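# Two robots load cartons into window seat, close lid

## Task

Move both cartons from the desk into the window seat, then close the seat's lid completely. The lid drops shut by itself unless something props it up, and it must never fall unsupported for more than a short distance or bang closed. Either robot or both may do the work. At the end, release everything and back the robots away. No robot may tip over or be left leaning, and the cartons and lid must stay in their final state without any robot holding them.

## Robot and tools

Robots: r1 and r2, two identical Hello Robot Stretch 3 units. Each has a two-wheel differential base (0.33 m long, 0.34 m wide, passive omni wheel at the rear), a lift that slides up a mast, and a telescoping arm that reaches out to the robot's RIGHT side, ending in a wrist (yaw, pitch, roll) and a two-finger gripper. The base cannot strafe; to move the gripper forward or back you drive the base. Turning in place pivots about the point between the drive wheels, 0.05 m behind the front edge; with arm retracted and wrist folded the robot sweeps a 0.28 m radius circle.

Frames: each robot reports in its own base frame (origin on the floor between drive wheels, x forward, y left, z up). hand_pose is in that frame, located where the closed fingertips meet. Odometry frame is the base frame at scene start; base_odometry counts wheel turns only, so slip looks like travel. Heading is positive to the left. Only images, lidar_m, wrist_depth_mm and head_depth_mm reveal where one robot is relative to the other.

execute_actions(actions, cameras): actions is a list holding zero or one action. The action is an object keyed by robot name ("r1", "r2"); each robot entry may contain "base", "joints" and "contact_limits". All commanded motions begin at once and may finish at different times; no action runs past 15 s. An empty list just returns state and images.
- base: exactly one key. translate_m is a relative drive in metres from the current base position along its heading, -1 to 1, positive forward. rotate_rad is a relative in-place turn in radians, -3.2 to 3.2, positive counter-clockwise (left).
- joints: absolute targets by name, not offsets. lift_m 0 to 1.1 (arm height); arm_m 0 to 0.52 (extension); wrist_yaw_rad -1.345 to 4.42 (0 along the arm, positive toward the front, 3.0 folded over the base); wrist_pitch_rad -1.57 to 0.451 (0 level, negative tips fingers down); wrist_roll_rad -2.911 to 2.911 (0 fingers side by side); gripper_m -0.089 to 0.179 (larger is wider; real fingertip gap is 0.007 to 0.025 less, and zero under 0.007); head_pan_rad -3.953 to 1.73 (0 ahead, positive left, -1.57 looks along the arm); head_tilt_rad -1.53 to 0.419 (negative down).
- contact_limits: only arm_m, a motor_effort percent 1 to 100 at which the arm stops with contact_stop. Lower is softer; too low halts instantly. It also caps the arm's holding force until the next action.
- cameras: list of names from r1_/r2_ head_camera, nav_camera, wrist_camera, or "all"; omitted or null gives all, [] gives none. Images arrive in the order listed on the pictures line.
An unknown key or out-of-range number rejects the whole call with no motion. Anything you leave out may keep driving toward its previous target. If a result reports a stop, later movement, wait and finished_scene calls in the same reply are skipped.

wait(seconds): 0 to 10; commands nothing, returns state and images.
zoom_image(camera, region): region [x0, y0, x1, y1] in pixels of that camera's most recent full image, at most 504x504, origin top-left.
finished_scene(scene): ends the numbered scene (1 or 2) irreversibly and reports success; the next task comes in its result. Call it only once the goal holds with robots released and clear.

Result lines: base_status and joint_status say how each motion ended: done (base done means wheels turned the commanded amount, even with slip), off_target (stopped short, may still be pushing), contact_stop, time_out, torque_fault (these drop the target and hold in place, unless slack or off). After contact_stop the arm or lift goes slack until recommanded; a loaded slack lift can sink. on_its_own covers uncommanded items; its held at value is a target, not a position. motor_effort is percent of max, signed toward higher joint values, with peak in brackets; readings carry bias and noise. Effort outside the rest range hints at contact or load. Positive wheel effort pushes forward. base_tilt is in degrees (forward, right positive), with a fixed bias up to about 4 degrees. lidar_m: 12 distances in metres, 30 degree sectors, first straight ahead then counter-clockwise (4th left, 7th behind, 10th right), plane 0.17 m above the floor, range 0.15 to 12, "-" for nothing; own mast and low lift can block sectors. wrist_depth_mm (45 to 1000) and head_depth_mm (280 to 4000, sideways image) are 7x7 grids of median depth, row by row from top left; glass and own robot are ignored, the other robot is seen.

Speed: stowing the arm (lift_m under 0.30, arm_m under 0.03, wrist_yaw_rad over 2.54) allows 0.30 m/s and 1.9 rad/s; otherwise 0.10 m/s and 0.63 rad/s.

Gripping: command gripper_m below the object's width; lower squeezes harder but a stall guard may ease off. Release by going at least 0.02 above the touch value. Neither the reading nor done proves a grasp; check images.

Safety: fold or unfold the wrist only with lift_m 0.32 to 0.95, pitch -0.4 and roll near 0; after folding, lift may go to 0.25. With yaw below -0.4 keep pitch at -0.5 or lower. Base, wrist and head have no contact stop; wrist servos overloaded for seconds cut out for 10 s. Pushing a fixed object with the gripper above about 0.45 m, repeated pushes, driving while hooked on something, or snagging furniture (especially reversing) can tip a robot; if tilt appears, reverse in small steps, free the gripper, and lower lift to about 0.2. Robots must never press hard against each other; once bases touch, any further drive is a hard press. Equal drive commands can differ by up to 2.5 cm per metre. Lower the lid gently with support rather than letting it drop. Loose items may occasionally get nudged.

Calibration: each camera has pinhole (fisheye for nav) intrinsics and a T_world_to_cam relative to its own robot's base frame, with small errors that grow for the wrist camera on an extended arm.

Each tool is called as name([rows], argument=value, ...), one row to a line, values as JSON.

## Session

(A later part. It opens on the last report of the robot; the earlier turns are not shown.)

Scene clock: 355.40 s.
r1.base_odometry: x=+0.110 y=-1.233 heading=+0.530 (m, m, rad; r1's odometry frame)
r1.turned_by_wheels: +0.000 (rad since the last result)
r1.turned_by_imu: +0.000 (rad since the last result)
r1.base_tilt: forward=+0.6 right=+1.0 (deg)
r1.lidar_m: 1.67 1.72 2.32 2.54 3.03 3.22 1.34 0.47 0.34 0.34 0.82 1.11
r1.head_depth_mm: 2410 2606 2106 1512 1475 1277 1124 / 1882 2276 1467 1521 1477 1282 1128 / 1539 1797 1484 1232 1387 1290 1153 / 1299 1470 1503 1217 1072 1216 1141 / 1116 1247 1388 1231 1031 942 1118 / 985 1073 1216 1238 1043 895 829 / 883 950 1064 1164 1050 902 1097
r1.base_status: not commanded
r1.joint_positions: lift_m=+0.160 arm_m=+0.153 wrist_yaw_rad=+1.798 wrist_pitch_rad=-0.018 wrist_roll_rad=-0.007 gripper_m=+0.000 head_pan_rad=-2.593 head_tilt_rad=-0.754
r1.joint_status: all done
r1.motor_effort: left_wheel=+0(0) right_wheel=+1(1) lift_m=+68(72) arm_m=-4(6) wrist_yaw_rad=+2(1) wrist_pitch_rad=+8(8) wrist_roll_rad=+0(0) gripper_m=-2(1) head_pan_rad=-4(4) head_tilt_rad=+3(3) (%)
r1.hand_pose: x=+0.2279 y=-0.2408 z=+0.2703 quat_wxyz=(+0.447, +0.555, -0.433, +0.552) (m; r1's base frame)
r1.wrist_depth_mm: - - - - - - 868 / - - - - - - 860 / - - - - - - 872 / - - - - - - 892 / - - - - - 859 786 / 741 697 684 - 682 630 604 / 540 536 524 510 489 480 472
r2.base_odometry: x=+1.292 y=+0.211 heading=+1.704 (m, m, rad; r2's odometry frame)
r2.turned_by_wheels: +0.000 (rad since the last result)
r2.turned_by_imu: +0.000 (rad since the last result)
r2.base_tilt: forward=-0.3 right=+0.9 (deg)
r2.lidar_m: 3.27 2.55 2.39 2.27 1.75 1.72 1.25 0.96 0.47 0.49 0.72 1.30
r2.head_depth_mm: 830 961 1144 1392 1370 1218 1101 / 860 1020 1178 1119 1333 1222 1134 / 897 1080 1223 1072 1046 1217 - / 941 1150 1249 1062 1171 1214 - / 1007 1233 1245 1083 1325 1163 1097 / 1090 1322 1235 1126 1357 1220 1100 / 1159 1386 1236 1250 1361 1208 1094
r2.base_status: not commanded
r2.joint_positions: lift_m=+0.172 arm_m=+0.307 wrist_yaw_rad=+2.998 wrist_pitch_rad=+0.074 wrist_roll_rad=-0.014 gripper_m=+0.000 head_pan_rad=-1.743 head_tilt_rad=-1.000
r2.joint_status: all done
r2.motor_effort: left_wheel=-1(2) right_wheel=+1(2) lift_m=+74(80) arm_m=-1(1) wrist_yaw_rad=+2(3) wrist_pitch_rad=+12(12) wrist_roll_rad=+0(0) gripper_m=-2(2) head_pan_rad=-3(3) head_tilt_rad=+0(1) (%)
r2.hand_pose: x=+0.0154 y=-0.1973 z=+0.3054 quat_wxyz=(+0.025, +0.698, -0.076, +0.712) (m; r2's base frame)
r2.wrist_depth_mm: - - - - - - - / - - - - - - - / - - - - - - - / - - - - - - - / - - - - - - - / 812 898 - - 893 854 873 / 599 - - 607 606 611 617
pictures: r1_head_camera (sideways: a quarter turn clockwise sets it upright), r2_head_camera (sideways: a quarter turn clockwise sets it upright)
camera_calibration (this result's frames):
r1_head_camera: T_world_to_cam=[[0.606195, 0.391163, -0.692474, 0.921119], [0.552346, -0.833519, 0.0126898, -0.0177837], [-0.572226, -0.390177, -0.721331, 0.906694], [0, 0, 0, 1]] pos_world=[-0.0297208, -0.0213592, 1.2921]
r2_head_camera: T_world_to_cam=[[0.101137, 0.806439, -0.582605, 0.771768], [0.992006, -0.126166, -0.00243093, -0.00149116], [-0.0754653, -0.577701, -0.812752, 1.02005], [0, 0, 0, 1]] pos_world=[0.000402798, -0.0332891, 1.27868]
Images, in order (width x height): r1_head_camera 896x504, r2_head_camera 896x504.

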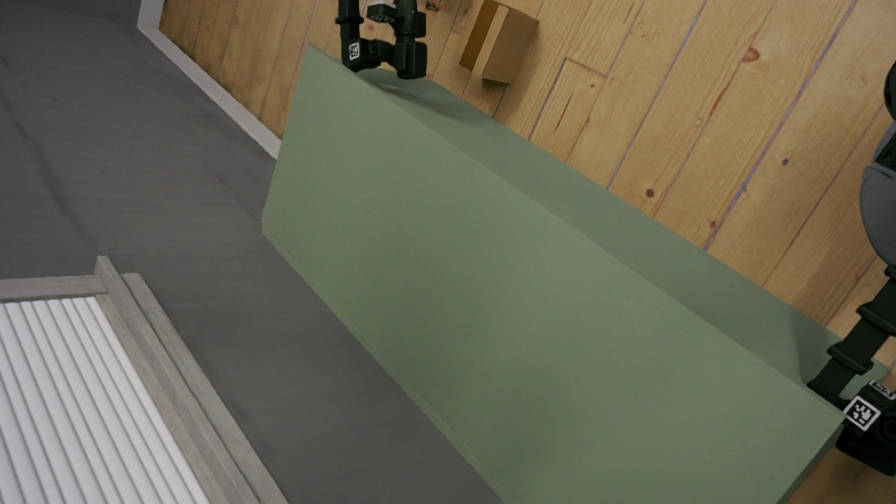

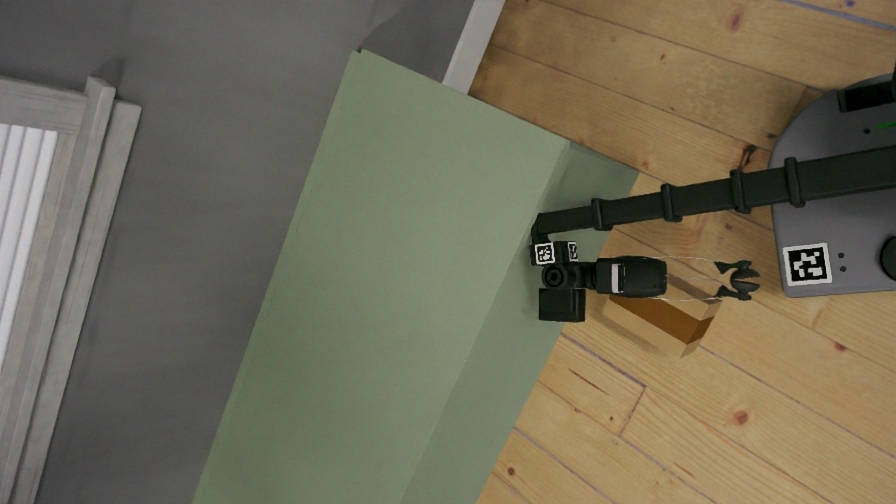

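execute_actions([
  {"r1":{"joints":{"lift_m":0.216,"head_pan_rad":-2.0,"head_tilt_rad":-1.0}},"r2":{"joints":{"lift_m":0.2278}}},
], cameras=["r2_head_camera","r1_head_camera"])

execute_actions([
  {"r1":{"joints":{"arm_m":0.173}},"r2":{"joints":{"arm_m":0.331}}},
], cameras=["r2_head_camera","r1_head_camera"])

Scene clock: 367.40 s.
r1.base_odometry: x=+0.110 y=-1.233 heading=+0.530 (m, m, rad; r1's odometry frame)
r1.turned_by_wheels: +0.000 (rad since the last result)
r1.turned_by_imu: +0.000 (rad since the last result)
r1.base_tilt: forward=+0.5 right=+1.2 (deg)
r1.lidar_m: 1.67 1.72 2.31 2.54 3.02 3.20 1.35 0.47 0.34 0.34 0.83 1.11
r1.head_depth_mm: 972 1202 1094 983 1289 1190 - / 923 1126 1114 954 1256 1205 - / 855 1058 1128 963 1071 - - / 791 994 1130 974 886 1221 1080 / 776 939 1105 1038 1326 1192 1101 / 757 888 1080 1369 1333 1200 1104 / 723 846 1018 1274 1333 1224 1112
r1.base_status: not commanded
r1.joint_positions: lift_m=+0.215 arm_m=+0.153 wrist_yaw_rad=+1.798 wrist_pitch_rad=-0.018 wrist_roll_rad=-0.007 gripper_m=+0.000 head_pan_rad=-2.007 head_tilt_rad=-0.987
r1.joint_status: all done
r1.motor_effort: left_wheel=+0(0) right_wheel=+2(2) lift_m=+71(71) arm_m=-4(4) wrist_yaw_rad=+2(2) wrist_pitch_rad=+8(7) wrist_roll_rad=+0(0) gripper_m=-1(2) head_pan_rad=+4(38) head_tilt_rad=-9(35) (%)
r1.hand_pose: x=+0.2279 y=-0.2408 z=+0.3252 quat_wxyz=(+0.447, +0.555, -0.433, +0.552) (m; r1's base frame)
r1.wrist_depth_mm: - - - - - - 862 / - - - - - - 877 / - - - - - - 866 / - - - - - - 889 / - - - - - - 874 / 850 818 809 - 789 711 701 / 637 595 601 585 555 567 546
r2.base_odometry: x=+1.292 y=+0.211 heading=+1.704 (m, m, rad; r2's odometry frame)
r2.turned_by_wheels: +0.000 (rad since the last result)
r2.turned_by_imu: +0.000 (rad since the last result)
r2.base_tilt: forward=-0.3 right=+0.9 (deg)
r2.lidar_m: 3.28 2.55 2.41 2.27 1.75 1.71 1.25 0.96 0.47 0.50 0.72 1.30
r2.head_depth_mm: 833 962 1135 1395 1361 1218 1101 / 855 1017 1184 1083 1343 1219 1131 / 899 1079 1215 1018 1043 1229 - / 943 1153 1234 1028 1286 1218 - / 1004 1229 1220 1057 1321 1164 1095 / 1087 1316 1194 1122 1362 1226 1097 / 1160 1376 1182 1291 1366 1213 1094
r2.base_status: not commanded
r2.joint_positions: lift_m=+0.227 arm_m=+0.307 wrist_yaw_rad=+2.998 wrist_pitch_rad=+0.074 wrist_roll_rad=-0.014 gripper_m=+0.000 head_pan_rad=-1.743 head_tilt_rad=-1.000
r2.joint_status: all done
r2.motor_effort: left_wheel=-1(2) right_wheel=+2(2) lift_m=+71(76) arm_m=-1(1) wrist_yaw_rad=+2(2) wrist_pitch_rad=+12(12) wrist_roll_rad=+0(0) gripper_m=-2(3) head_pan_rad=-3(4) head_tilt_rad=+0(1) (%)
r2.hand_pose: x=+0.0154 y=-0.1972 z=+0.3603 quat_wxyz=(+0.025, +0.698, -0.076, +0.712) (m; r2's base frame)
r2.wrist_depth_mm: - - - - - - - / - - - - - - - / - - - - - - - / - - - - - - - / - - - - - - - / 948 945 - - - 991 - / 699 - - 725 707 712 717
pictures: r1_head_camera (sideways: a quarter turn clockwise sets it upright), r2_head_camera (sideways: a quarter turn clockwise sets it upright)
camera_calibration (this result's frames):
r1_head_camera: T_world_to_cam=[[0.348294, 0.78829, -0.507238, 0.681354], [0.919371, -0.392842, 0.0207763, -0.0305451], [-0.182887, -0.473577, -0.861555, 1.08663], [0, 0, 0, 1]] pos_world=[-0.0104983, -0.034499, 1.28244]
r2_head_camera: T_world_to_cam=[[0.101137, 0.806438, -0.582605, 0.771768], [0.992006, -0.126166, -0.00243093, -0.00149116], [-0.0754654, -0.577702, -0.812752, 1.02005], [0, 0, 0, 1]] pos_world=[0.000402794, -0.0332891, 1.27868]
Images, in order (width x height): r1_head_camera 896x504, r2_head_camera 896x504.

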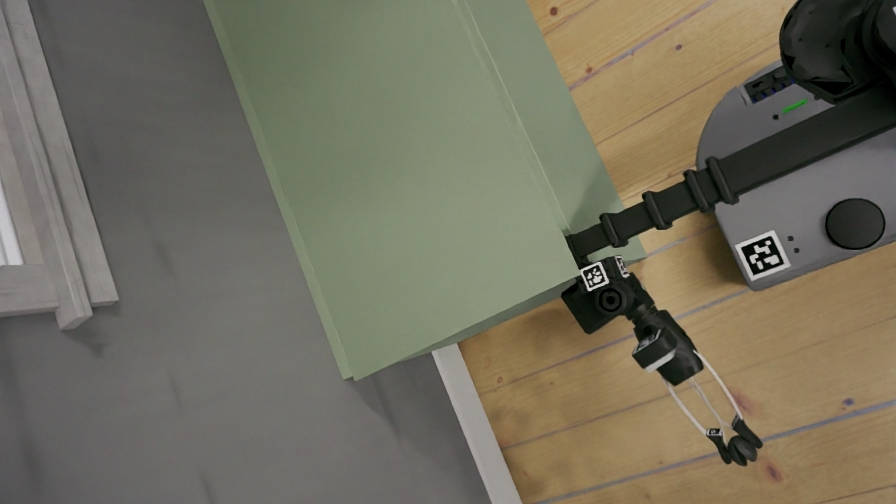

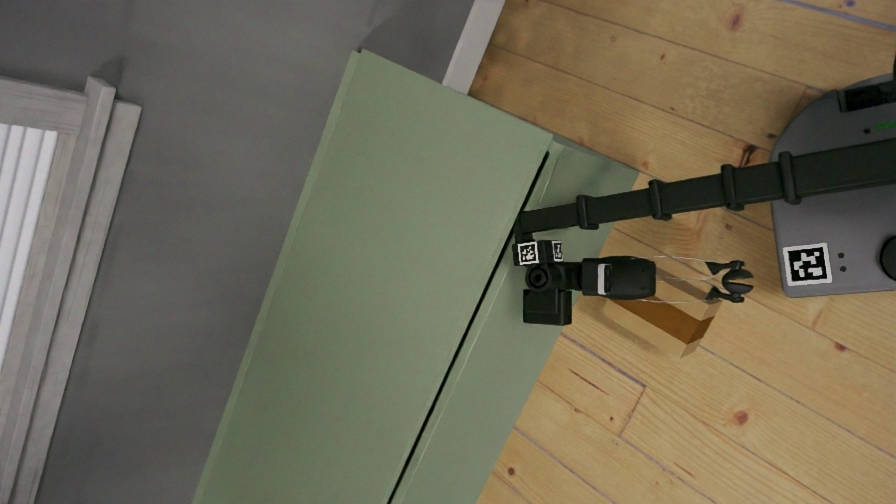

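Scene clock: 368.50 s.
r1.base_odometry: x=+0.110 y=-1.233 heading=+0.530 (m, m, rad; r1's odometry frame)
r1.turned_by_wheels: +0.000 (rad since the last result)
r1.turned_by_imu: +0.000 (rad since the last result)
r1.base_tilt: forward=+0.4 right=+1.1 (deg)
r1.lidar_m: 1.67 1.72 2.32 2.53 3.04 3.21 1.35 0.47 0.34 0.34 0.82 1.11
r1.head_depth_mm: 978 1207 1092 974 1292 1187 - / 919 1130 1108 950 1251 1205 - / 854 1056 1128 957 1071 - - / 792 993 1131 973 888 1214 1078 / 778 937 1107 1034 1340 1193 1103 / 755 887 1081 1359 1331 1201 1105 / 723 846 1019 1267 1336 1215 1108
r1.base_status: not commanded
r1.joint_positions: lift_m=+0.215 arm_m=+0.172 wrist_yaw_rad=+1.798 wrist_pitch_rad=-0.018 wrist_roll_rad=-0.007 gripper_m=+0.000 head_pan_rad=-2.007 head_tilt_rad=-0.987
r1.joint_status: all done
r1.motor_effort: left_wheel=-1(1) right_wheel=+3(3) lift_m=+70(71) arm_m=+9(6) wrist_yaw_rad=+1(1) wrist_pitch_rad=+8(8) wrist_roll_rad=+0(0) gripper_m=-2(2) head_pan_rad=+3(3) head_tilt_rad=-9(9) (%)
r1.hand_pose: x=+0.2279 y=-0.2595 z=+0.3252 quat_wxyz=(+0.447, +0.555, -0.433, +0.552) (m; r1's base frame)
r1.wrist_depth_mm: - - - - - - 835 / - - - - - - 830 / - - - - - - 833 / - - - - - - 830 / - - - - - - 814 / 823 822 770 - 786 726 706 / 623 615 605 586 565 557 549
r2.base_odometry: x=+1.292 y=+0.211 heading=+1.704 (m, m, rad; r2's odometry frame)
r2.turned_by_wheels: +0.000 (rad since the last result)
r2.turned_by_imu: +0.000 (rad since the last result)
r2.base_tilt: forward=-0.3 right=+0.9 (deg)
r2.lidar_m: 3.27 2.54 2.39 2.27 1.75 1.71 1.25 0.96 0.47 0.49 0.72 1.30
r2.head_depth_mm: 833 962 1141 1398 1357 1226 1104 / 859 1015 1184 1083 1349 1220 1135 / 900 1080 1213 1022 1075 1230 - / 942 1148 1230 1008 1280 1223 - / 1006 1233 1218 1052 1326 1170 1101 / 1085 1321 1191 1121 1362 1213 1099 / 1156 1376 1176 1296 1360 1216 1095
r2.base_status: not commanded
r2.joint_positions: lift_m=+0.227 arm_m=+0.330 wrist_yaw_rad=+2.998 wrist_pitch_rad=+0.074 wrist_roll_rad=-0.014 gripper_m=+0.000 head_pan_rad=-1.743 head_tilt_rad=-1.000
r2.joint_status: all done
r2.on_its_own: arm_m is at rest, and its effort (+15) is outside its rest range (-14 to +14)
r2.motor_effort: left_wheel=-2(2) right_wheel=+0(4) lift_m=+70(71) arm_m=+15(15) wrist_yaw_rad=+2(2) wrist_pitch_rad=+12(11) wrist_roll_rad=+0(0) gripper_m=-2(2) head_pan_rad=-4(4) head_tilt_rad=+1(1) (%)
r2.hand_pose: x=+0.0154 y=-0.2202 z=+0.3604 quat_wxyz=(+0.025, +0.698, -0.076, +0.712) (m; r2's base frame)
r2.wrist_depth_mm: - - - - - - - / - - - - - - - / - - - - - - - / - - - - - - - / - - - - - - - / 958 953 - - - - - / 683 - - 719 705 710 716
pictures: r1_head_camera (sideways: a quarter turn clockwise sets it upright), r2_head_camera (sideways: a quarter turn clockwise sets it upright)
camera_calibration (this result's frames):
r1_head_camera: T_world_to_cam=[[0.348224, 0.788476, -0.506997, 0.68104], [0.919434, -0.392695, 0.0207854, -0.0305574], [-0.182706, -0.473388, -0.861697, 1.08682], [0, 0, 0, 1]] pos_world=[-0.0104903, -0.0344968, 1.28243]
r2_head_camera: T_world_to_cam=[[0.101138, 0.806439, -0.582605, 0.771768], [0.992006, -0.126166, -0.00243093, -0.00149116], [-0.0754655, -0.577701, -0.812752, 1.02005], [0, 0, 0, 1]] pos_world=[0.00040279, -0.0332891, 1.27868]
Images, in order (width x height): r1_head_camera 896x504, r2_head_camera 896x504.

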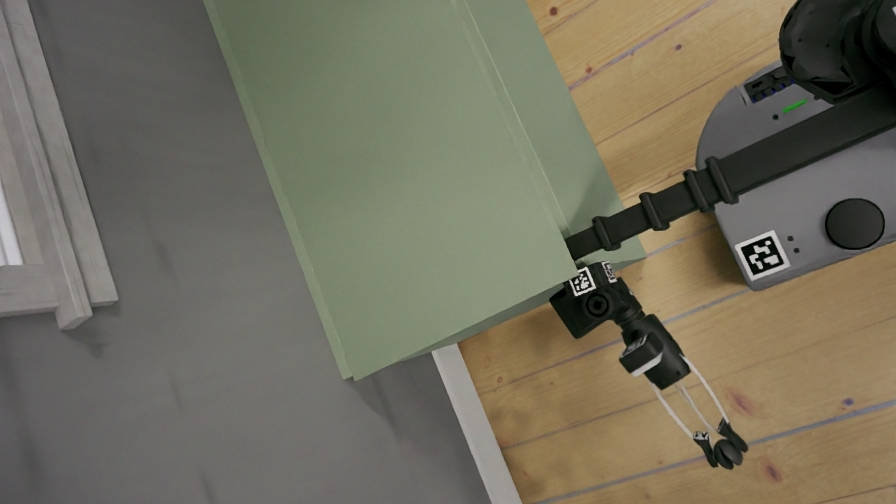

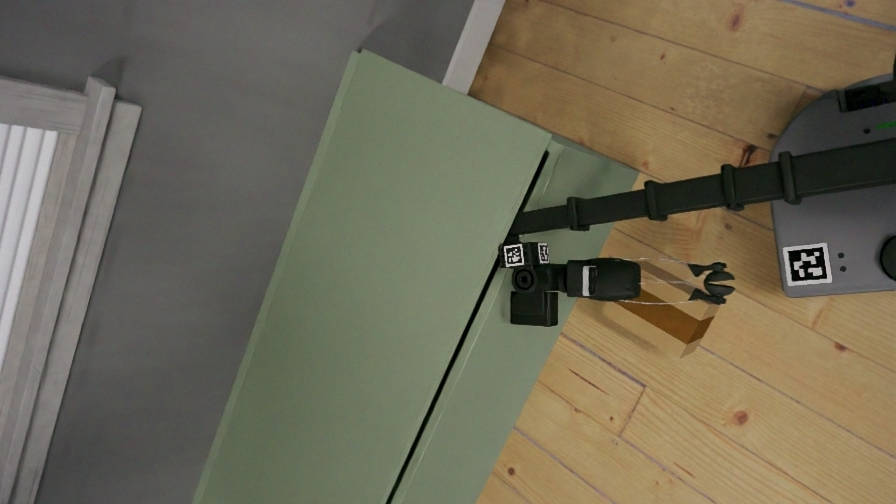

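execute_actions([
  {"r1":{"joints":{"lift_m":0.266}},"r2":{"joints":{"lift_m":0.2778}}},
], cameras=[])

execute_actions([
  {"r1":{"joints":{"arm_m":0.190}},"r2":{"joints":{"arm_m":0.3515}}},
], cameras=[])

execute_actions([
  {"r1":{"joints":{"lift_m":0.306}},"r2":{"joints":{"lift_m":0.3178}}},
], cameras=["r2_head_camera","r1_head_camera"])

Scene clock: 380.20 s.
r1.base_odometry: x=+0.110 y=-1.233 heading=+0.530 (m, m, rad; r1's odometry frame)
r1.turned_by_wheels: +0.000 (rad since the last result)
r1.turned_by_imu: +0.000 (rad since the last result)
r1.base_tilt: forward=+0.6 right=+1.1 (deg)
r1.lidar_m: 1.67 1.72 2.31 2.53 3.04 3.21 1.35 0.47 0.34 0.33 0.83 1.11
r1.head_depth_mm: 974 1193 1058 949 1281 1187 - / 923 1128 1076 928 1257 1209 - / 856 1059 1112 912 1155 - - / 792 996 1123 928 937 1215 1082 / 777 942 1101 1015 1332 1203 1100 / 757 891 1081 1364 1334 1203 1104 / 722 844 1015 1270 1336 1224 1109
r1.base_status: not commanded
r1.joint_positions: lift_m=+0.265 arm_m=+0.173 wrist_yaw_rad=+1.798 wrist_pitch_rad=-0.018 wrist_roll_rad=-0.007 gripper_m=+0.000 head_pan_rad=-2.007 head_tilt_rad=-0.987
r1.joint_status: all done
r1.motor_effort: left_wheel=-1(1) right_wheel=+2(3) lift_m=+72(74) arm_m=+4(9) wrist_yaw_rad=+1(1) wrist_pitch_rad=+8(8) wrist_roll_rad=+0(0) gripper_m=-2(3) head_pan_rad=+4(3) head_tilt_rad=-9(8) (%)
r1.hand_pose: x=+0.2279 y=-0.2601 z=+0.3751 quat_wxyz=(+0.447, +0.555, -0.433, +0.552) (m; r1's base frame)
r1.wrist_depth_mm: - - - - - - 833 / - - - - - - 849 / - - - - - - 844 / - - - - - - 838 / - - - - - - 855 / 930 925 896 - 892 792 753 / 705 694 678 665 646 633 620
r2.base_odometry: x=+1.292 y=+0.211 heading=+1.704 (m, m, rad; r2's odometry frame)
r2.turned_by_wheels: +0.000 (rad since the last result)
r2.turned_by_imu: +0.000 (rad since the last result)
r2.base_tilt: forward=-0.3 right=+0.9 (deg)
r2.lidar_m: 3.28 2.54 2.40 2.27 1.75 1.71 1.25 0.97 0.47 0.50 0.72 1.30
r2.head_depth_mm: 831 958 1134 1399 1369 1220 1101 / 857 1019 1179 1046 1337 1221 1130 / 897 1080 1205 969 1175 1215 - / 944 1149 1214 975 1223 1203 - / 1005 1223 1179 1025 1310 1165 1098 / 1088 1321 1149 1187 1359 1214 1095 / 1157 1370 1126 1377 1369 1220 1098
r2.base_status: not commanded
r2.joint_positions: lift_m=+0.277 arm_m=+0.331 wrist_yaw_rad=+2.998 wrist_pitch_rad=+0.074 wrist_roll_rad=-0.014 gripper_m=+0.000 head_pan_rad=-1.743 head_tilt_rad=-1.000
r2.joint_status: all done
r2.motor_effort: left_wheel=-2(2) right_wheel=+2(2) lift_m=+70(74) arm_m=+4(15) wrist_yaw_rad=+2(3) wrist_pitch_rad=+12(12) wrist_roll_rad=+0(1) gripper_m=-3(3) head_pan_rad=-3(4) head_tilt_rad=+0(1) (%)
r2.hand_pose: x=+0.0154 y=-0.2210 z=+0.4104 quat_wxyz=(+0.025, +0.698, -0.076, +0.712) (m; r2's base frame)
r2.wrist_depth_mm: - - - - - - - / - - - - - - - / - - - - - - - / - - - - - - - / - - - - - - - / - - - - - - - / 777 824 - 821 801 798 812
pictures: none
No camera images: the call's "cameras" was empty. Leave "cameras" out to get every camera's image.

Scene clock: 381.43 s.
r1.base_odometry: x=+0.110 y=-1.233 heading=+0.530 (m, m, rad; r1's odometry frame)
r1.turned_by_wheels: +0.000 (rad since the last result)
r1.turned_by_imu: +0.000 (rad since the last result)
r1.base_tilt: forward=+0.6 right=+1.1 (deg)
r1.lidar_m: 1.67 1.72 2.31 2.54 3.03 3.21 1.35 0.47 0.34 0.33 0.82 1.11
r1.head_depth_mm: 972 1190 1052 944 1288 1182 - / 922 1127 1073 923 1255 1209 - / 855 1060 1108 904 1160 - - / 791 996 1122 922 1018 1214 1079 / 776 939 1102 1012 1328 1200 1101 / 756 889 1081 1368 1339 1191 1108 / 722 845 1016 1271 1336 1213 1107
r1.base_status: not commanded
r1.joint_positions: lift_m=+0.265 arm_m=+0.189 wrist_yaw_rad=+1.798 wrist_pitch_rad=-0.018 wrist_roll_rad=-0.007 gripper_m=+0.000 head_pan_rad=-2.007 head_tilt_rad=-0.987
r1.joint_status: all done
r1.motor_effort: left_wheel=-1(1) right_wheel=+4(3) lift_m=+68(72) arm_m=+10(16) wrist_yaw_rad=+2(2) wrist_pitch_rad=+8(8) wrist_roll_rad=+0(0) gripper_m=-3(3) head_pan_rad=+3(4) head_tilt_rad=-9(8) (%)
r1.hand_pose: x=+0.2279 y=-0.2765 z=+0.3753 quat_wxyz=(+0.447, +0.555, -0.433, +0.552) (m; r1's base frame)
r1.wrist_depth_mm: - - - - - - 819 / - - - - - - 828 / - - - - - - 831 / - - - - - - 804 / - - - - - - 811 / 973 896 902 - 885 810 756 / 719 692 672 662 645 630 612
r2.base_odometry: x=+1.292 y=+0.211 heading=+1.705 (m, m, rad; r2's odometry frame)
r2.turned_by_wheels: +0.001 (rad since the last result)
r2.turned_by_imu: +0.007 (rad since the last result)
r2.base_tilt: forward=-0.3 right=+0.8 (deg)
r2.lidar_m: 3.29 2.54 2.39 2.25 1.75 1.72 1.25 0.96 0.47 0.50 0.72 1.30
r2.head_depth_mm: 836 965 1142 1399 1373 1223 1102 / 863 1018 1175 1027 1343 1222 1134 / 901 1082 1201 968 1152 1215 - / 950 1154 1210 984 1230 1201 - / 1010 1240 1170 1020 1319 1161 1099 / 1094 1331 1137 1193 1360 1219 1105 / 1167 1375 1137 1357 1363 1209 1095
r2.base_status: not commanded
r2.joint_positions: lift_m=+0.277 arm_m=+0.349 wrist_yaw_rad=+2.998 wrist_pitch_rad=+0.074 wrist_roll_rad=-0.014 gripper_m=+0.000 head_pan_rad=-1.743 head_tilt_rad=-1.000
r2.joint_status: all done
r2.on_its_own: right_wheel is at rest, and its effort (-22) is outside its rest range (-18 to +18); arm_m is at rest, and its effort (+30) is outside its rest range (-14 to +14)
r2.motor_effort: left_wheel=+6(6) right_wheel=-22(23) lift_m=+63(70) arm_m=+30(34) wrist_yaw_rad=+2(2) wrist_pitch_rad=+12(12) wrist_roll_rad=+0(0) gripper_m=-2(2) head_pan_rad=-4(3) head_tilt_rad=+0(0) (%)
r2.hand_pose: x=+0.0154 y=-0.2396 z=+0.4106 quat_wxyz=(+0.025, +0.698, -0.076, +0.712) (m; r2's base frame)
r2.wrist_depth_mm: - - - - - - - / - - - - - - - / - - - - - - - / - - - - - - - / - - - - - - - / - - - - - - - / 778 809 - 788 784 807 808
pictures: none
No camera images: the call's "cameras" was empty. Leave "cameras" out to get every camera's image.

Scene clock: 382.60 s.
r1.base_odometry: x=+0.110 y=-1.233 heading=+0.530 (m, m, rad; r1's odometry frame)
r1.turned_by_wheels: +0.000 (rad since the last result)
r1.turned_by_imu: +0.000 (rad since the last result)
r1.base_tilt: forward=+0.6 right=+1.1 (deg)
r1.lidar_m: 1.67 1.72 2.31 2.54 3.03 3.20 1.35 0.47 0.34 0.33 0.82 1.11
r1.head_depth_mm: 974 1189 1018 1026 1284 1188 - / 919 1129 1051 909 1256 1207 - / 854 1061 1093 879 1200 - - / 790 995 1118 878 1211 1214 1079 / 777 937 1095 993 1329 1203 1102 / 754 885 1071 1372 1353 1201 1104 / 723 842 1015 1267 1334 1204 1109
r1.base_status: not commanded
r1.joint_positions: lift_m=+0.305 arm_m=+0.190 wrist_yaw_rad=+1.798 wrist_pitch_rad=-0.018 wrist_roll_rad=-0.007 gripper_m=+0.000 head_pan_rad=-2.007 head_tilt_rad=-0.987
r1.joint_status: all done
r1.motor_effort: left_wheel=-1(1) right_wheel=+3(4) lift_m=+76(78) arm_m=+5(10) wrist_yaw_rad=+2(2) wrist_pitch_rad=+9(8) wrist_roll_rad=+0(0) gripper_m=-3(2) head_pan_rad=+4(4) head_tilt_rad=-8(8) (%)
r1.hand_pose: x=+0.2279 y=-0.2770 z=+0.4150 quat_wxyz=(+0.447, +0.555, -0.433, +0.552) (m; r1's base frame)
r1.wrist_depth_mm: - - - - - - 800 / - - - - - - 802 / - - - - - - 796 / - - - - - - 826 / - - - - - - 838 / - - 963 - 951 896 795 / 797 765 737 705 713 705 679
r2.base_odometry: x=+1.292 y=+0.211 heading=+1.705 (m, m, rad; r2's odometry frame)
r2.turned_by_wheels: -0.001 (rad since the last result)
r2.turned_by_imu: -0.001 (rad since the last result)
r2.base_tilt: forward=-0.3 right=+0.9 (deg)
r2.lidar_m: 3.29 2.54 2.40 2.25 1.75 1.72 1.25 0.96 0.47 0.50 0.72 1.30
r2.head_depth_mm: 832 965 1136 1396 1368 1219 1103 / 859 1016 1174 1005 1347 1216 1128 / 899 1084 1201 958 1195 1227 - / 944 1150 1183 945 1234 1200 - / 1010 1237 1134 1195 1301 1164 1095 / 1094 1328 1097 1303 1361 1210 1100 / 1165 1364 1132 1341 1368 1213 1098
r2.base_status: not commanded
r2.joint_positions: lift_m=+0.317 arm_m=+0.351 wrist_yaw_rad=+2.998 wrist_pitch_rad=+0.074 wrist_roll_rad=-0.014 gripper_m=+0.000 head_pan_rad=-1.743 head_tilt_rad=-1.000
r2.joint_status: all done
r2.motor_effort: left_wheel=+1(6) right_wheel=-2(22) lift_m=+66(66) arm_m=+5(30) wrist_yaw_rad=+2(2) wrist_pitch_rad=+12(12) wrist_roll_rad=+0(1) gripper_m=-2(3) head_pan_rad=-3(4) head_tilt_rad=+1(1) (%)
r2.hand_pose: x=+0.0154 y=-0.2414 z=+0.4505 quat_wxyz=(+0.025, +0.698, -0.076, +0.712) (m; r2's base frame)
r2.wrist_depth_mm: - - - - - - - / - - - - - - - / - - - - - - - / - - - - - - - / - - - - - - - / - - - - - - - / 857 857 912 915 846 877 869
pictures: r1_head_camera (sideways: a quarter turn clockwise sets it upright), r2_head_camera (sideways: a quarter turn clockwise sets it upright)
camera_calibration (this result's frames):
r1_head_camera: T_world_to_cam=[[0.348224, 0.788477, -0.506995, 0.681038], [0.919434, -0.392695, 0.0207854, -0.0305574], [-0.182706, -0.473387, -0.861698, 1.08682], [0, 0, 0, 1]] pos_world=[-0.0104903, -0.0344968, 1.28243]
r2_head_camera: T_world_to_cam=[[0.101137, 0.806439, -0.582605, 0.771768], [0.992006, -0.126166, -0.00243093, -0.00149116], [-0.0754653, -0.577701, -0.812752, 1.02005], [0, 0, 0, 1]] pos_world=[0.000402802, -0.0332891, 1.27868]
Images, in order (width x height): r1_head_camera 896x504, r2_head_camera 896x504.

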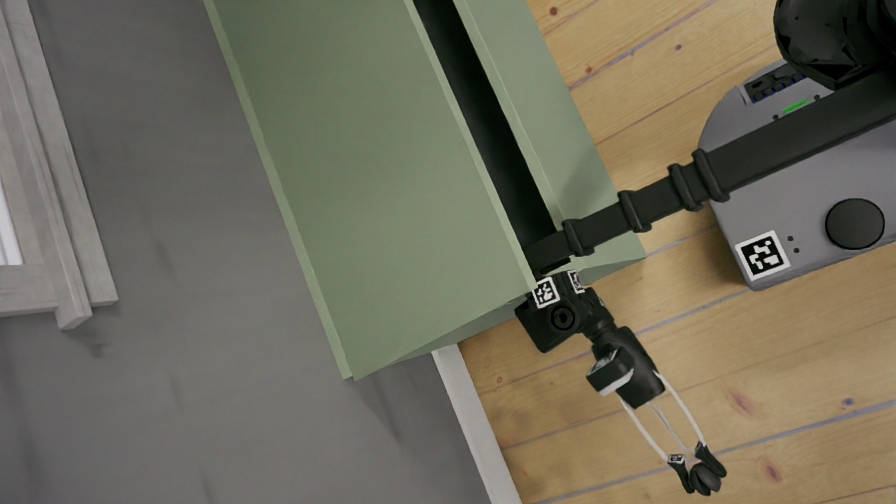

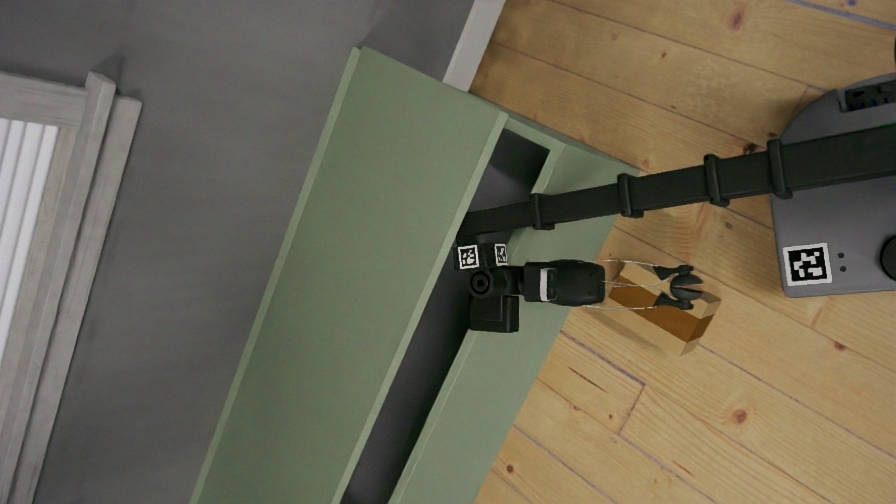

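execute_actions([
  {"r1":{"joints":{"lift_m":0.346,"arm_m":0.210}},"r2":{"joints":{"lift_m":0.3585,"arm_m":0.376}}},
], cameras=[])

execute_actions([
  {"r1":{"joints":{"lift_m":0.386,"arm_m":0.237}},"r2":{"joints":{"lift_m":0.3985,"arm_m":0.409}}},
], cameras=["r2_head_camera","r1_head_camera"])

Scene clock: 395.00 s.
r1.base_odometry: x=+0.110 y=-1.233 heading=+0.530 (m, m, rad; r1's odometry frame)
r1.turned_by_wheels: +0.000 (rad since the last result)
r1.turned_by_imu: +0.000 (rad since the last result)
r1.base_tilt: forward=+0.7 right=+0.9 (deg)
r1.lidar_m: 1.67 1.72 2.31 2.54 3.03 3.20 1.34 0.47 0.34 0.34 0.82 1.11
r1.head_depth_mm: 975 1188 954 1357 1283 1187 - / 921 1126 1004 1322 1254 1207 - / 854 1059 1060 864 1195 - - / 791 993 1109 845 1205 1216 1080 / 777 941 1090 943 1290 1206 1098 / 756 889 1072 1368 1355 1209 1103 / 724 844 1014 1266 1334 1194 1106
r1.base_status: not commanded
r1.joint_positions: lift_m=+0.345 arm_m=+0.209 wrist_yaw_rad=+1.798 wrist_pitch_rad=-0.018 wrist_roll_rad=-0.007 gripper_m=+0.000 head_pan_rad=-2.007 head_tilt_rad=-0.987
r1.joint_status: all done
r1.motor_effort: left_wheel=-1(2) right_wheel=+1(4) lift_m=+73(77) arm_m=+7(14) wrist_yaw_rad=+2(1) wrist_pitch_rad=+8(8) wrist_roll_rad=+0(0) gripper_m=-2(2) head_pan_rad=+3(3) head_tilt_rad=-9(9) (%)
r1.hand_pose: x=+0.2279 y=-0.2968 z=+0.4551 quat_wxyz=(+0.447, +0.555, -0.433, +0.552) (m; r1's base frame)
r1.wrist_depth_mm: - - - - - - 796 / - - - - - - 771 / - - - - - - 797 / - - - - - - 770 / - - - - - - 784 / - - - - - 942 789 / 838 806 780 778 761 768 689
r2.base_odometry: x=+1.292 y=+0.211 heading=+1.704 (m, m, rad; r2's odometry frame)
r2.turned_by_wheels: +0.000 (rad since the last result)
r2.turned_by_imu: +0.000 (rad since the last result)
r2.base_tilt: forward=-0.3 right=+0.8 (deg)
r2.lidar_m: 3.29 2.55 2.40 2.26 1.75 1.71 1.25 0.96 0.47 0.50 0.72 1.30
r2.head_depth_mm: 833 963 1142 1395 1373 1224 1101 / 860 1020 1166 984 1341 1216 1134 / 898 1083 1199 958 1165 1228 - / 944 1151 1149 920 1252 1221 - / 1011 1235 1070 1497 1320 1166 1095 / 1091 1302 1093 1305 1362 1215 1103 / 1170 1344 1138 1354 1359 1211 1093
r2.base_status: not commanded
r2.joint_positions: lift_m=+0.358 arm_m=+0.376 wrist_yaw_rad=+2.998 wrist_pitch_rad=+0.074 wrist_roll_rad=-0.014 gripper_m=+0.000 head_pan_rad=-1.743 head_tilt_rad=-1.000
r2.joint_status: all done
r2.motor_effort: left_wheel=-2(2) right_wheel=+1(2) lift_m=+67(69) arm_m=+7(7) wrist_yaw_rad=+2(2) wrist_pitch_rad=+11(12) wrist_roll_rad=+0(1) gripper_m=-3(2) head_pan_rad=-3(3) head_tilt_rad=+0(0) (%)
r2.hand_pose: x=+0.0154 y=-0.2658 z=+0.4912 quat_wxyz=(+0.025, +0.698, -0.076, +0.712) (m; r2's base frame)
r2.wrist_depth_mm: - - - - - - - / - - - - - - - / - - - - - - - / - - - - - - - / - - - - - - - / - - - - - - - / 917 908 994 990 929 954 930
pictures: none
No camera images: the call's "cameras" was empty. Leave "cameras" out to get every camera's image.

Scene clock: 396.27 s.
r1.base_odometry: x=+0.110 y=-1.233 heading=+0.530 (m, m, rad; r1's odometry frame)
r1.turned_by_wheels: +0.000 (rad since the last result)
r1.turned_by_imu: +0.000 (rad since the last result)
r1.base_tilt: forward=+0.5 right=+1.1 (deg)
r1.lidar_m: 1.67 1.72 2.31 2.54 3.03 3.21 1.35 0.47 0.34 0.34 0.82 1.11
r1.head_depth_mm: 975 1177 951 1375 1277 1186 - / 925 1129 934 1379 1253 1210 - / 854 1057 1017 1343 1175 - - / 791 993 1093 836 1136 1216 1080 / 778 939 1085 872 1290 1201 1104 / 756 891 1073 1356 1308 1207 1109 / 722 850 1014 1277 1339 1212 1100
r1.base_status: not commanded
r1.joint_positions: lift_m=+0.385 arm_m=+0.236 wrist_yaw_rad=+1.798 wrist_pitch_rad=-0.018 wrist_roll_rad=-0.007 gripper_m=+0.000 head_pan_rad=-2.007 head_tilt_rad=-0.987
r1.joint_status: all done
r1.motor_effort: left_wheel=-2(2) right_wheel=+3(3) lift_m=+67(76) arm_m=+14(14) wrist_yaw_rad=+2(1) wrist_pitch_rad=+8(8) wrist_roll_rad=+0(0) gripper_m=-3(3) head_pan_rad=+4(4) head_tilt_rad=-8(9) (%)
r1.hand_pose: x=+0.2279 y=-0.3231 z=+0.4953 quat_wxyz=(+0.447, +0.555, -0.433, +0.552) (m; r1's base frame)
r1.wrist_depth_mm: - - - - - - 750 / - - - - - - 741 / - - - - - - 725 / - - - - - - 750 / - - - - - - 750 / - - - - - - 752 / 889 882 864 829 818 794 728
r2.base_odometry: x=+1.292 y=+0.211 heading=+1.704 (m, m, rad; r2's odometry frame)
r2.turned_by_wheels: +0.000 (rad since the last result)
r2.turned_by_imu: +0.000 (rad since the last result)
r2.base_tilt: forward=-0.4 right=+0.9 (deg)
r2.lidar_m: 3.28 2.54 2.40 2.26 1.75 1.72 1.25 0.96 0.47 0.50 0.72 1.30
r2.head_depth_mm: 835 964 1141 1402 1367 1217 1099 / 862 1018 1156 1258 1341 1219 1130 / 902 1076 1185 1445 1264 1212 - / 945 1153 1100 1447 1229 1215 - / 1009 1234 1118 1439 1320 1163 1098 / 1093 1303 1216 1308 1358 1214 1096 / 1167 1347 1630 1352 1354 1220 1101
r2.base_status: not commanded
r2.joint_positions: lift_m=+0.398 arm_m=+0.408 wrist_yaw_rad=+2.998 wrist_pitch_rad=+0.074 wrist_roll_rad=-0.014 gripper_m=+0.000 head_pan_rad=-1.743 head_tilt_rad=-1.000
r2.joint_status: all done
r2.motor_effort: left_wheel=-1(2) right_wheel=-1(2) lift_m=+62(68) arm_m=+9(9) wrist_yaw_rad=+3(2) wrist_pitch_rad=+12(12) wrist_roll_rad=+0(1) gripper_m=-2(3) head_pan_rad=-4(3) head_tilt_rad=+0(0) (%)
r2.hand_pose: x=+0.0154 y=-0.2986 z=+0.5313 quat_wxyz=(+0.025, +0.698, -0.076, +0.712) (m; r2's base frame)
r2.wrist_depth_mm: - - - - - - - / - - - - - - - / - - - - - - - / - - - - - - - / - - - - - - - / - - - - - - - / 991 968 - - - - -
pictures: r1_head_camera (sideways: a quarter turn clockwise sets it upright), r2_head_camera (sideways: a quarter turn clockwise sets it upright)
camera_calibration (this result's frames):
r1_head_camera: T_world_to_cam=[[0.348224, 0.788478, -0.506993, 0.681035], [0.919434, -0.392694, 0.0207855, -0.0305576], [-0.182704, -0.473385, -0.861699, 1.08682], [0, 0, 0, 1]] pos_world=[-0.0104902, -0.0344968, 1.28243]
r2_head_camera: T_world_to_cam=[[0.101137, 0.806439, -0.582605, 0.771768], [0.992006, -0.126166, -0.00243093, -0.00149116], [-0.0754652, -0.577701, -0.812752, 1.02005], [0, 0, 0, 1]] pos_world=[0.000402806, -0.0332891, 1.27868]
Images, in order (width x height): r1_head_camera 896x504, r2_head_camera 896x504.

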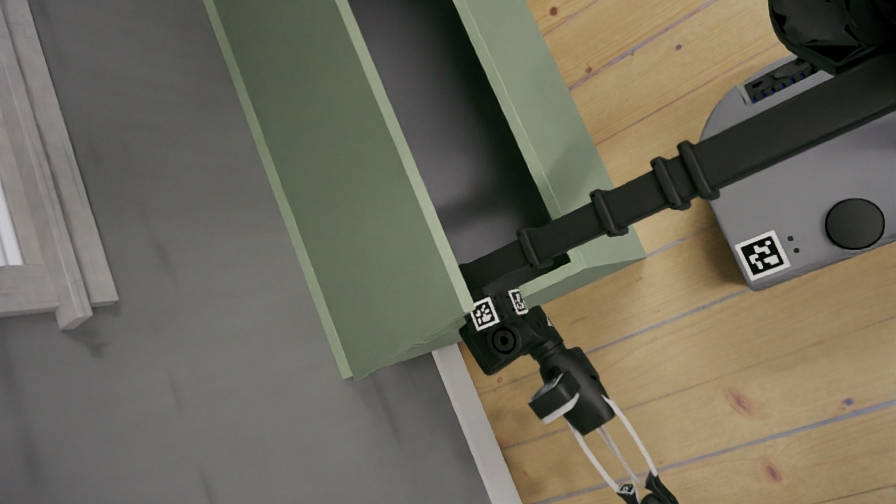

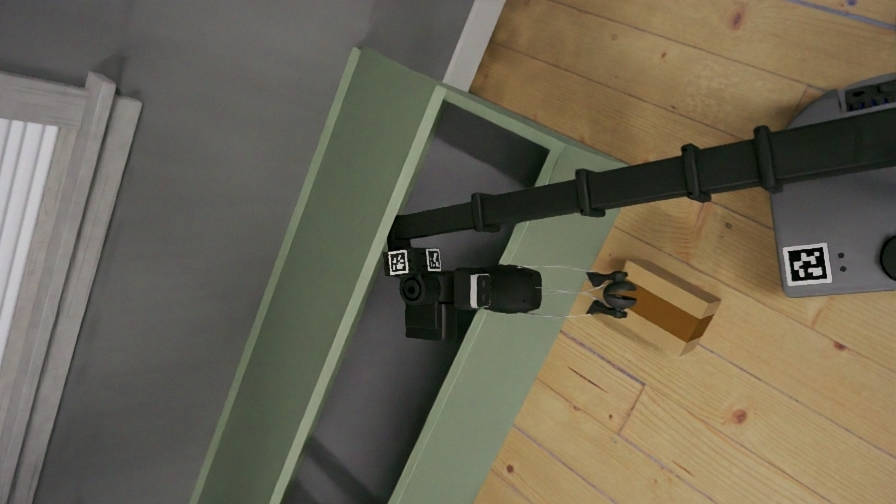

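execute_actions([
  {"r1":{"joints":{"lift_m":0.416,"arm_m":0.280},"contact_limits":{"arm_m":45}},"r2":{"joints":{"lift_m":0.4285,"arm_m":0.461}}},
], cameras=[])

execute_actions([
  {"r1":{"joints":{"lift_m":0.446,"arm_m":0.322},"contact_limits":{"arm_m":45}},"r2":{"joints":{"lift_m":0.4585,"arm_m":0.512}}},
], cameras=["r2_head_camera","r1_head_camera"])

Scene clock: 406.03 s.
r1.base_odometry: x=+0.110 y=-1.233 heading=+0.530 (m, m, rad; r1's odometry frame)
r1.turned_by_wheels: +0.000 (rad since the last result)
r1.turned_by_imu: +0.000 (rad since the last result)
r1.base_tilt: forward=+0.6 right=+1.1 (deg)
r1.lidar_m: 1.67 1.72 2.31 2.53 3.05 3.20 1.35 0.47 0.34 0.34 0.82 1.11
r1.head_depth_mm: 972 1162 1472 1380 1288 1188 - / 922 1132 989 1382 1247 1207 - / 853 1057 960 1395 1193 - - / 790 1000 1065 1370 1161 1216 1079 / 778 939 1073 817 1303 1204 1103 / 756 891 1076 1324 1300 1207 1107 / 725 844 1017 1264 1332 1211 1109
r1.base_status: not commanded
r1.joint_positions: lift_m=+0.415 arm_m=+0.279 wrist_yaw_rad=+1.798 wrist_pitch_rad=-0.018 wrist_roll_rad=-0.007 gripper_m=+0.000 head_pan_rad=-2.007 head_tilt_rad=-0.987
r1.joint_status: all done
r1.on_its_own: arm_m is at rest, and its effort (+15) is outside its rest range (-14 to +14)
r1.motor_effort: left_wheel=-3(3) right_wheel=+6(7) lift_m=+65(70) arm_m=+15(15) wrist_yaw_rad=+2(1) wrist_pitch_rad=+8(8) wrist_roll_rad=+0(0) gripper_m=-3(3) head_pan_rad=+3(3) head_tilt_rad=-8(8) (%)
r1.contact_limits: arm_m 45 (drawing in: default 22, maximum 36; extending or still: default 29, maximum 48)
r1.hand_pose: x=+0.2279 y=-0.3660 z=+0.5254 quat_wxyz=(+0.447, +0.555, -0.433, +0.552) (m; r1's base frame)
r1.wrist_depth_mm: - - - - - - 660 / - - - - - - 690 / - - - - - - 666 / - - - - - - 675 / - - - - - - 674 / - - - - - - 676 / 951 903 918 887 840 842 682
r2.base_odometry: x=+1.292 y=+0.211 heading=+1.704 (m, m, rad; r2's odometry frame)
r2.turned_by_wheels: +0.000 (rad since the last result)
r2.turned_by_imu: +0.000 (rad since the last result)
r2.base_tilt: forward=-0.2 right=+0.9 (deg)
r2.lidar_m: 3.27 2.55 2.39 2.26 1.75 1.72 1.25 0.96 0.47 0.50 0.72 1.30
r2.head_depth_mm: 834 962 1139 1391 1367 1219 1097 / 860 1018 1156 1418 1343 1221 1133 / 899 1079 1212 1471 1282 1213 - / 940 1155 1242 1444 1193 1214 - / 1009 1229 1416 1199 1307 1167 1099 / 1095 1292 1591 1305 1365 1220 1099 / 1164 1349 1670 1351 1365 1217 1095
r2.base_status: not commanded
r2.joint_positions: lift_m=+0.428 arm_m=+0.460 wrist_yaw_rad=+2.998 wrist_pitch_rad=+0.074 wrist_roll_rad=-0.014 gripper_m=+0.000 head_pan_rad=-1.743 head_tilt_rad=-1.000
r2.joint_status: all done
r2.motor_effort: left_wheel=+0(1) right_wheel=-2(2) lift_m=+55(63) arm_m=+9(9) wrist_yaw_rad=+2(2) wrist_pitch_rad=+12(12) wrist_roll_rad=-1(0) gripper_m=-3(2) head_pan_rad=-3(4) head_tilt_rad=+0(1) (%)
r2.hand_pose: x=+0.0154 y=-0.3506 z=+0.5615 quat_wxyz=(+0.025, +0.698, -0.076, +0.712) (m; r2's base frame)
r2.wrist_depth_mm: - - - - - - - / - - - - - - - / - - - - - - - / - - - - - - - / - - - - - - - / - - - - - - - / - - - - - - -
pictures: none
No camera images: the call's "cameras" was empty. Leave "cameras" out to get every camera's image.

Scene clock: 407.53 s.
r1.base_odometry: x=+0.110 y=-1.233 heading=+0.530 (m, m, rad; r1's odometry frame)
r1.turned_by_wheels: +0.000 (rad since the last result)
r1.turned_by_imu: +0.000 (rad since the last result)
r1.base_tilt: forward=+0.5 right=+1.1 (deg)
r1.lidar_m: 1.67 1.72 2.31 2.54 3.02 3.21 1.35 0.47 0.34 0.34 0.82 1.11
r1.head_depth_mm: 973 1156 1490 1369 1287 1190 - / 921 1126 1423 1390 1253 1210 - / 857 1060 1210 1394 1180 - - / 790 998 1142 1408 1210 1218 1079 / 779 939 1078 1363 1308 1200 1099 / 756 890 1075 1267 1323 1206 1105 / 722 845 1017 1241 1336 1210 1108
r1.base_status: not commanded
r1.joint_positions: lift_m=+0.445 arm_m=+0.321 wrist_yaw_rad=+1.798 wrist_pitch_rad=-0.018 wrist_roll_rad=-0.007 gripper_m=+0.000 head_pan_rad=-2.007 head_tilt_rad=-0.988
r1.joint_status: all done
r1.on_its_own: arm_m is at rest, and its effort (+16) is outside its rest range (-14 to +14)
r1.motor_effort: left_wheel=-3(4) right_wheel=+7(7) lift_m=+62(73) arm_m=+16(20) wrist_yaw_rad=+1(2) wrist_pitch_rad=+8(8) wrist_roll_rad=+0(0) gripper_m=-1(2) head_pan_rad=+3(3) head_tilt_rad=-8(8) (%)
r1.contact_limits: arm_m 45 (drawing in: default 22, maximum 36; extending or still: default 29, maximum 48)
r1.hand_pose: x=+0.2279 y=-0.4080 z=+0.5554 quat_wxyz=(+0.447, +0.555, -0.433, +0.552) (m; r1's base frame)
r1.wrist_depth_mm: - - - - - - 600 / - - - - - - 596 / - - - - - - 614 / - - - - - - 597 / - - - - - - 607 / - - - - - - 607 / - 977 955 947 898 887 613
r2.base_odometry: x=+1.292 y=+0.211 heading=+1.704 (m, m, rad; r2's odometry frame)
r2.turned_by_wheels: +0.000 (rad since the last result)
r2.turned_by_imu: +0.000 (rad since the last result)
r2.base_tilt: forward=-0.3 right=+0.9 (deg)
r2.lidar_m: 3.27 2.54 2.40 2.27 1.74 1.71 1.25 0.96 0.47 0.50 0.72 1.30
r2.head_depth_mm: 835 964 1124 1400 1369 1219 1098 / 860 1021 1183 1423 1345 1228 1130 / 903 1083 1279 1466 1272 1222 - / 945 1160 1288 1446 1216 1217 - / 1008 1222 1465 1453 1325 1163 1098 / 1093 1288 1599 1311 1362 1218 1104 / 1166 1391 1661 1352 1362 1214 1098
r2.base_status: not commanded
r2.joint_positions: lift_m=+0.458 arm_m=+0.511 wrist_yaw_rad=+2.998 wrist_pitch_rad=+0.074 wrist_roll_rad=-0.014 gripper_m=+0.000 head_pan_rad=-1.743 head_tilt_rad=-1.000
r2.joint_status: all done
r2.motor_effort: left_wheel=+0(1) right_wheel=-2(2) lift_m=+55(61) arm_m=+8(9) wrist_yaw_rad=+2(2) wrist_pitch_rad=+12(12) wrist_roll_rad=+0(1) gripper_m=-3(2) head_pan_rad=-3(4) head_tilt_rad=+0(1) (%)
r2.hand_pose: x=+0.0154 y=-0.4017 z=+0.5915 quat_wxyz=(+0.025, +0.698, -0.076, +0.712) (m; r2's base frame)
r2.wrist_depth_mm: - - - - - - - / - - - - - - - / - - - - - - - / - - - - - - - / - - - - - - - / - - - - - - - / - - - - - - -
pictures: r1_head_camera (sideways: a quarter turn clockwise sets it upright), r2_head_camera (sideways: a quarter turn clockwise sets it upright)
camera_calibration (this result's frames):
r1_head_camera: T_world_to_cam=[[0.348228, 0.788592, -0.506813, 0.6808], [0.919453, -0.392651, 0.0207923, -0.0305665], [-0.182604, -0.473231, -0.861805, 1.08696], [0, 0, 0, 1]] pos_world=[-0.0104867, -0.0344939, 1.28242]
r2_head_camera: T_world_to_cam=[[0.101137, 0.806439, -0.582605, 0.771768], [0.992006, -0.126166, -0.00243093, -0.00149116], [-0.0754653, -0.577701, -0.812752, 1.02005], [0, 0, 0, 1]] pos_world=[0.000402802, -0.0332891, 1.27868]
Images, in order (width x height): r1_head_camera 896x504, r2_head_camera 896x504.

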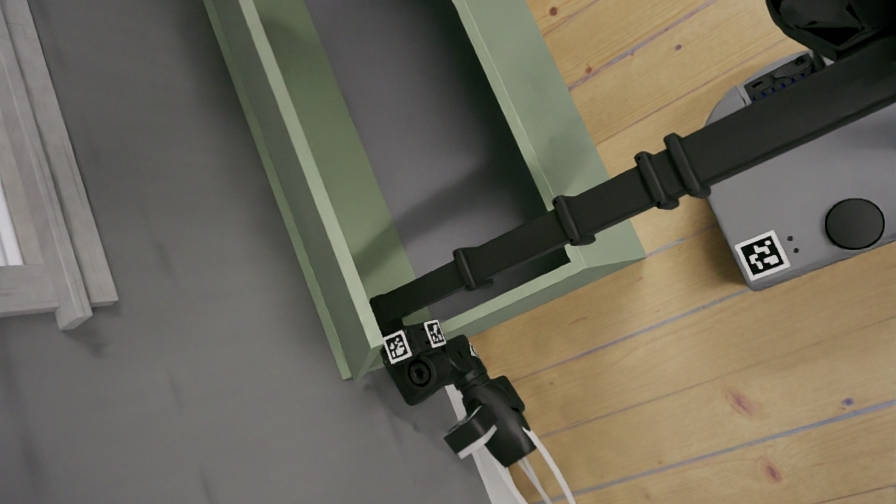

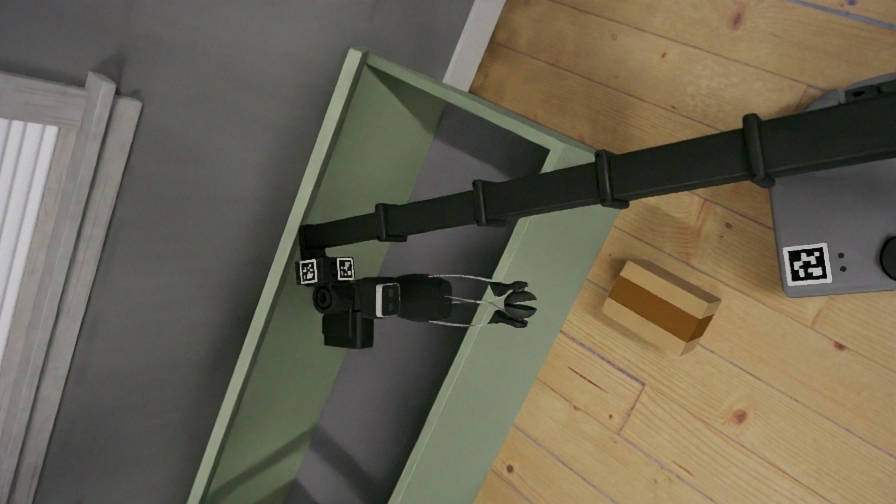

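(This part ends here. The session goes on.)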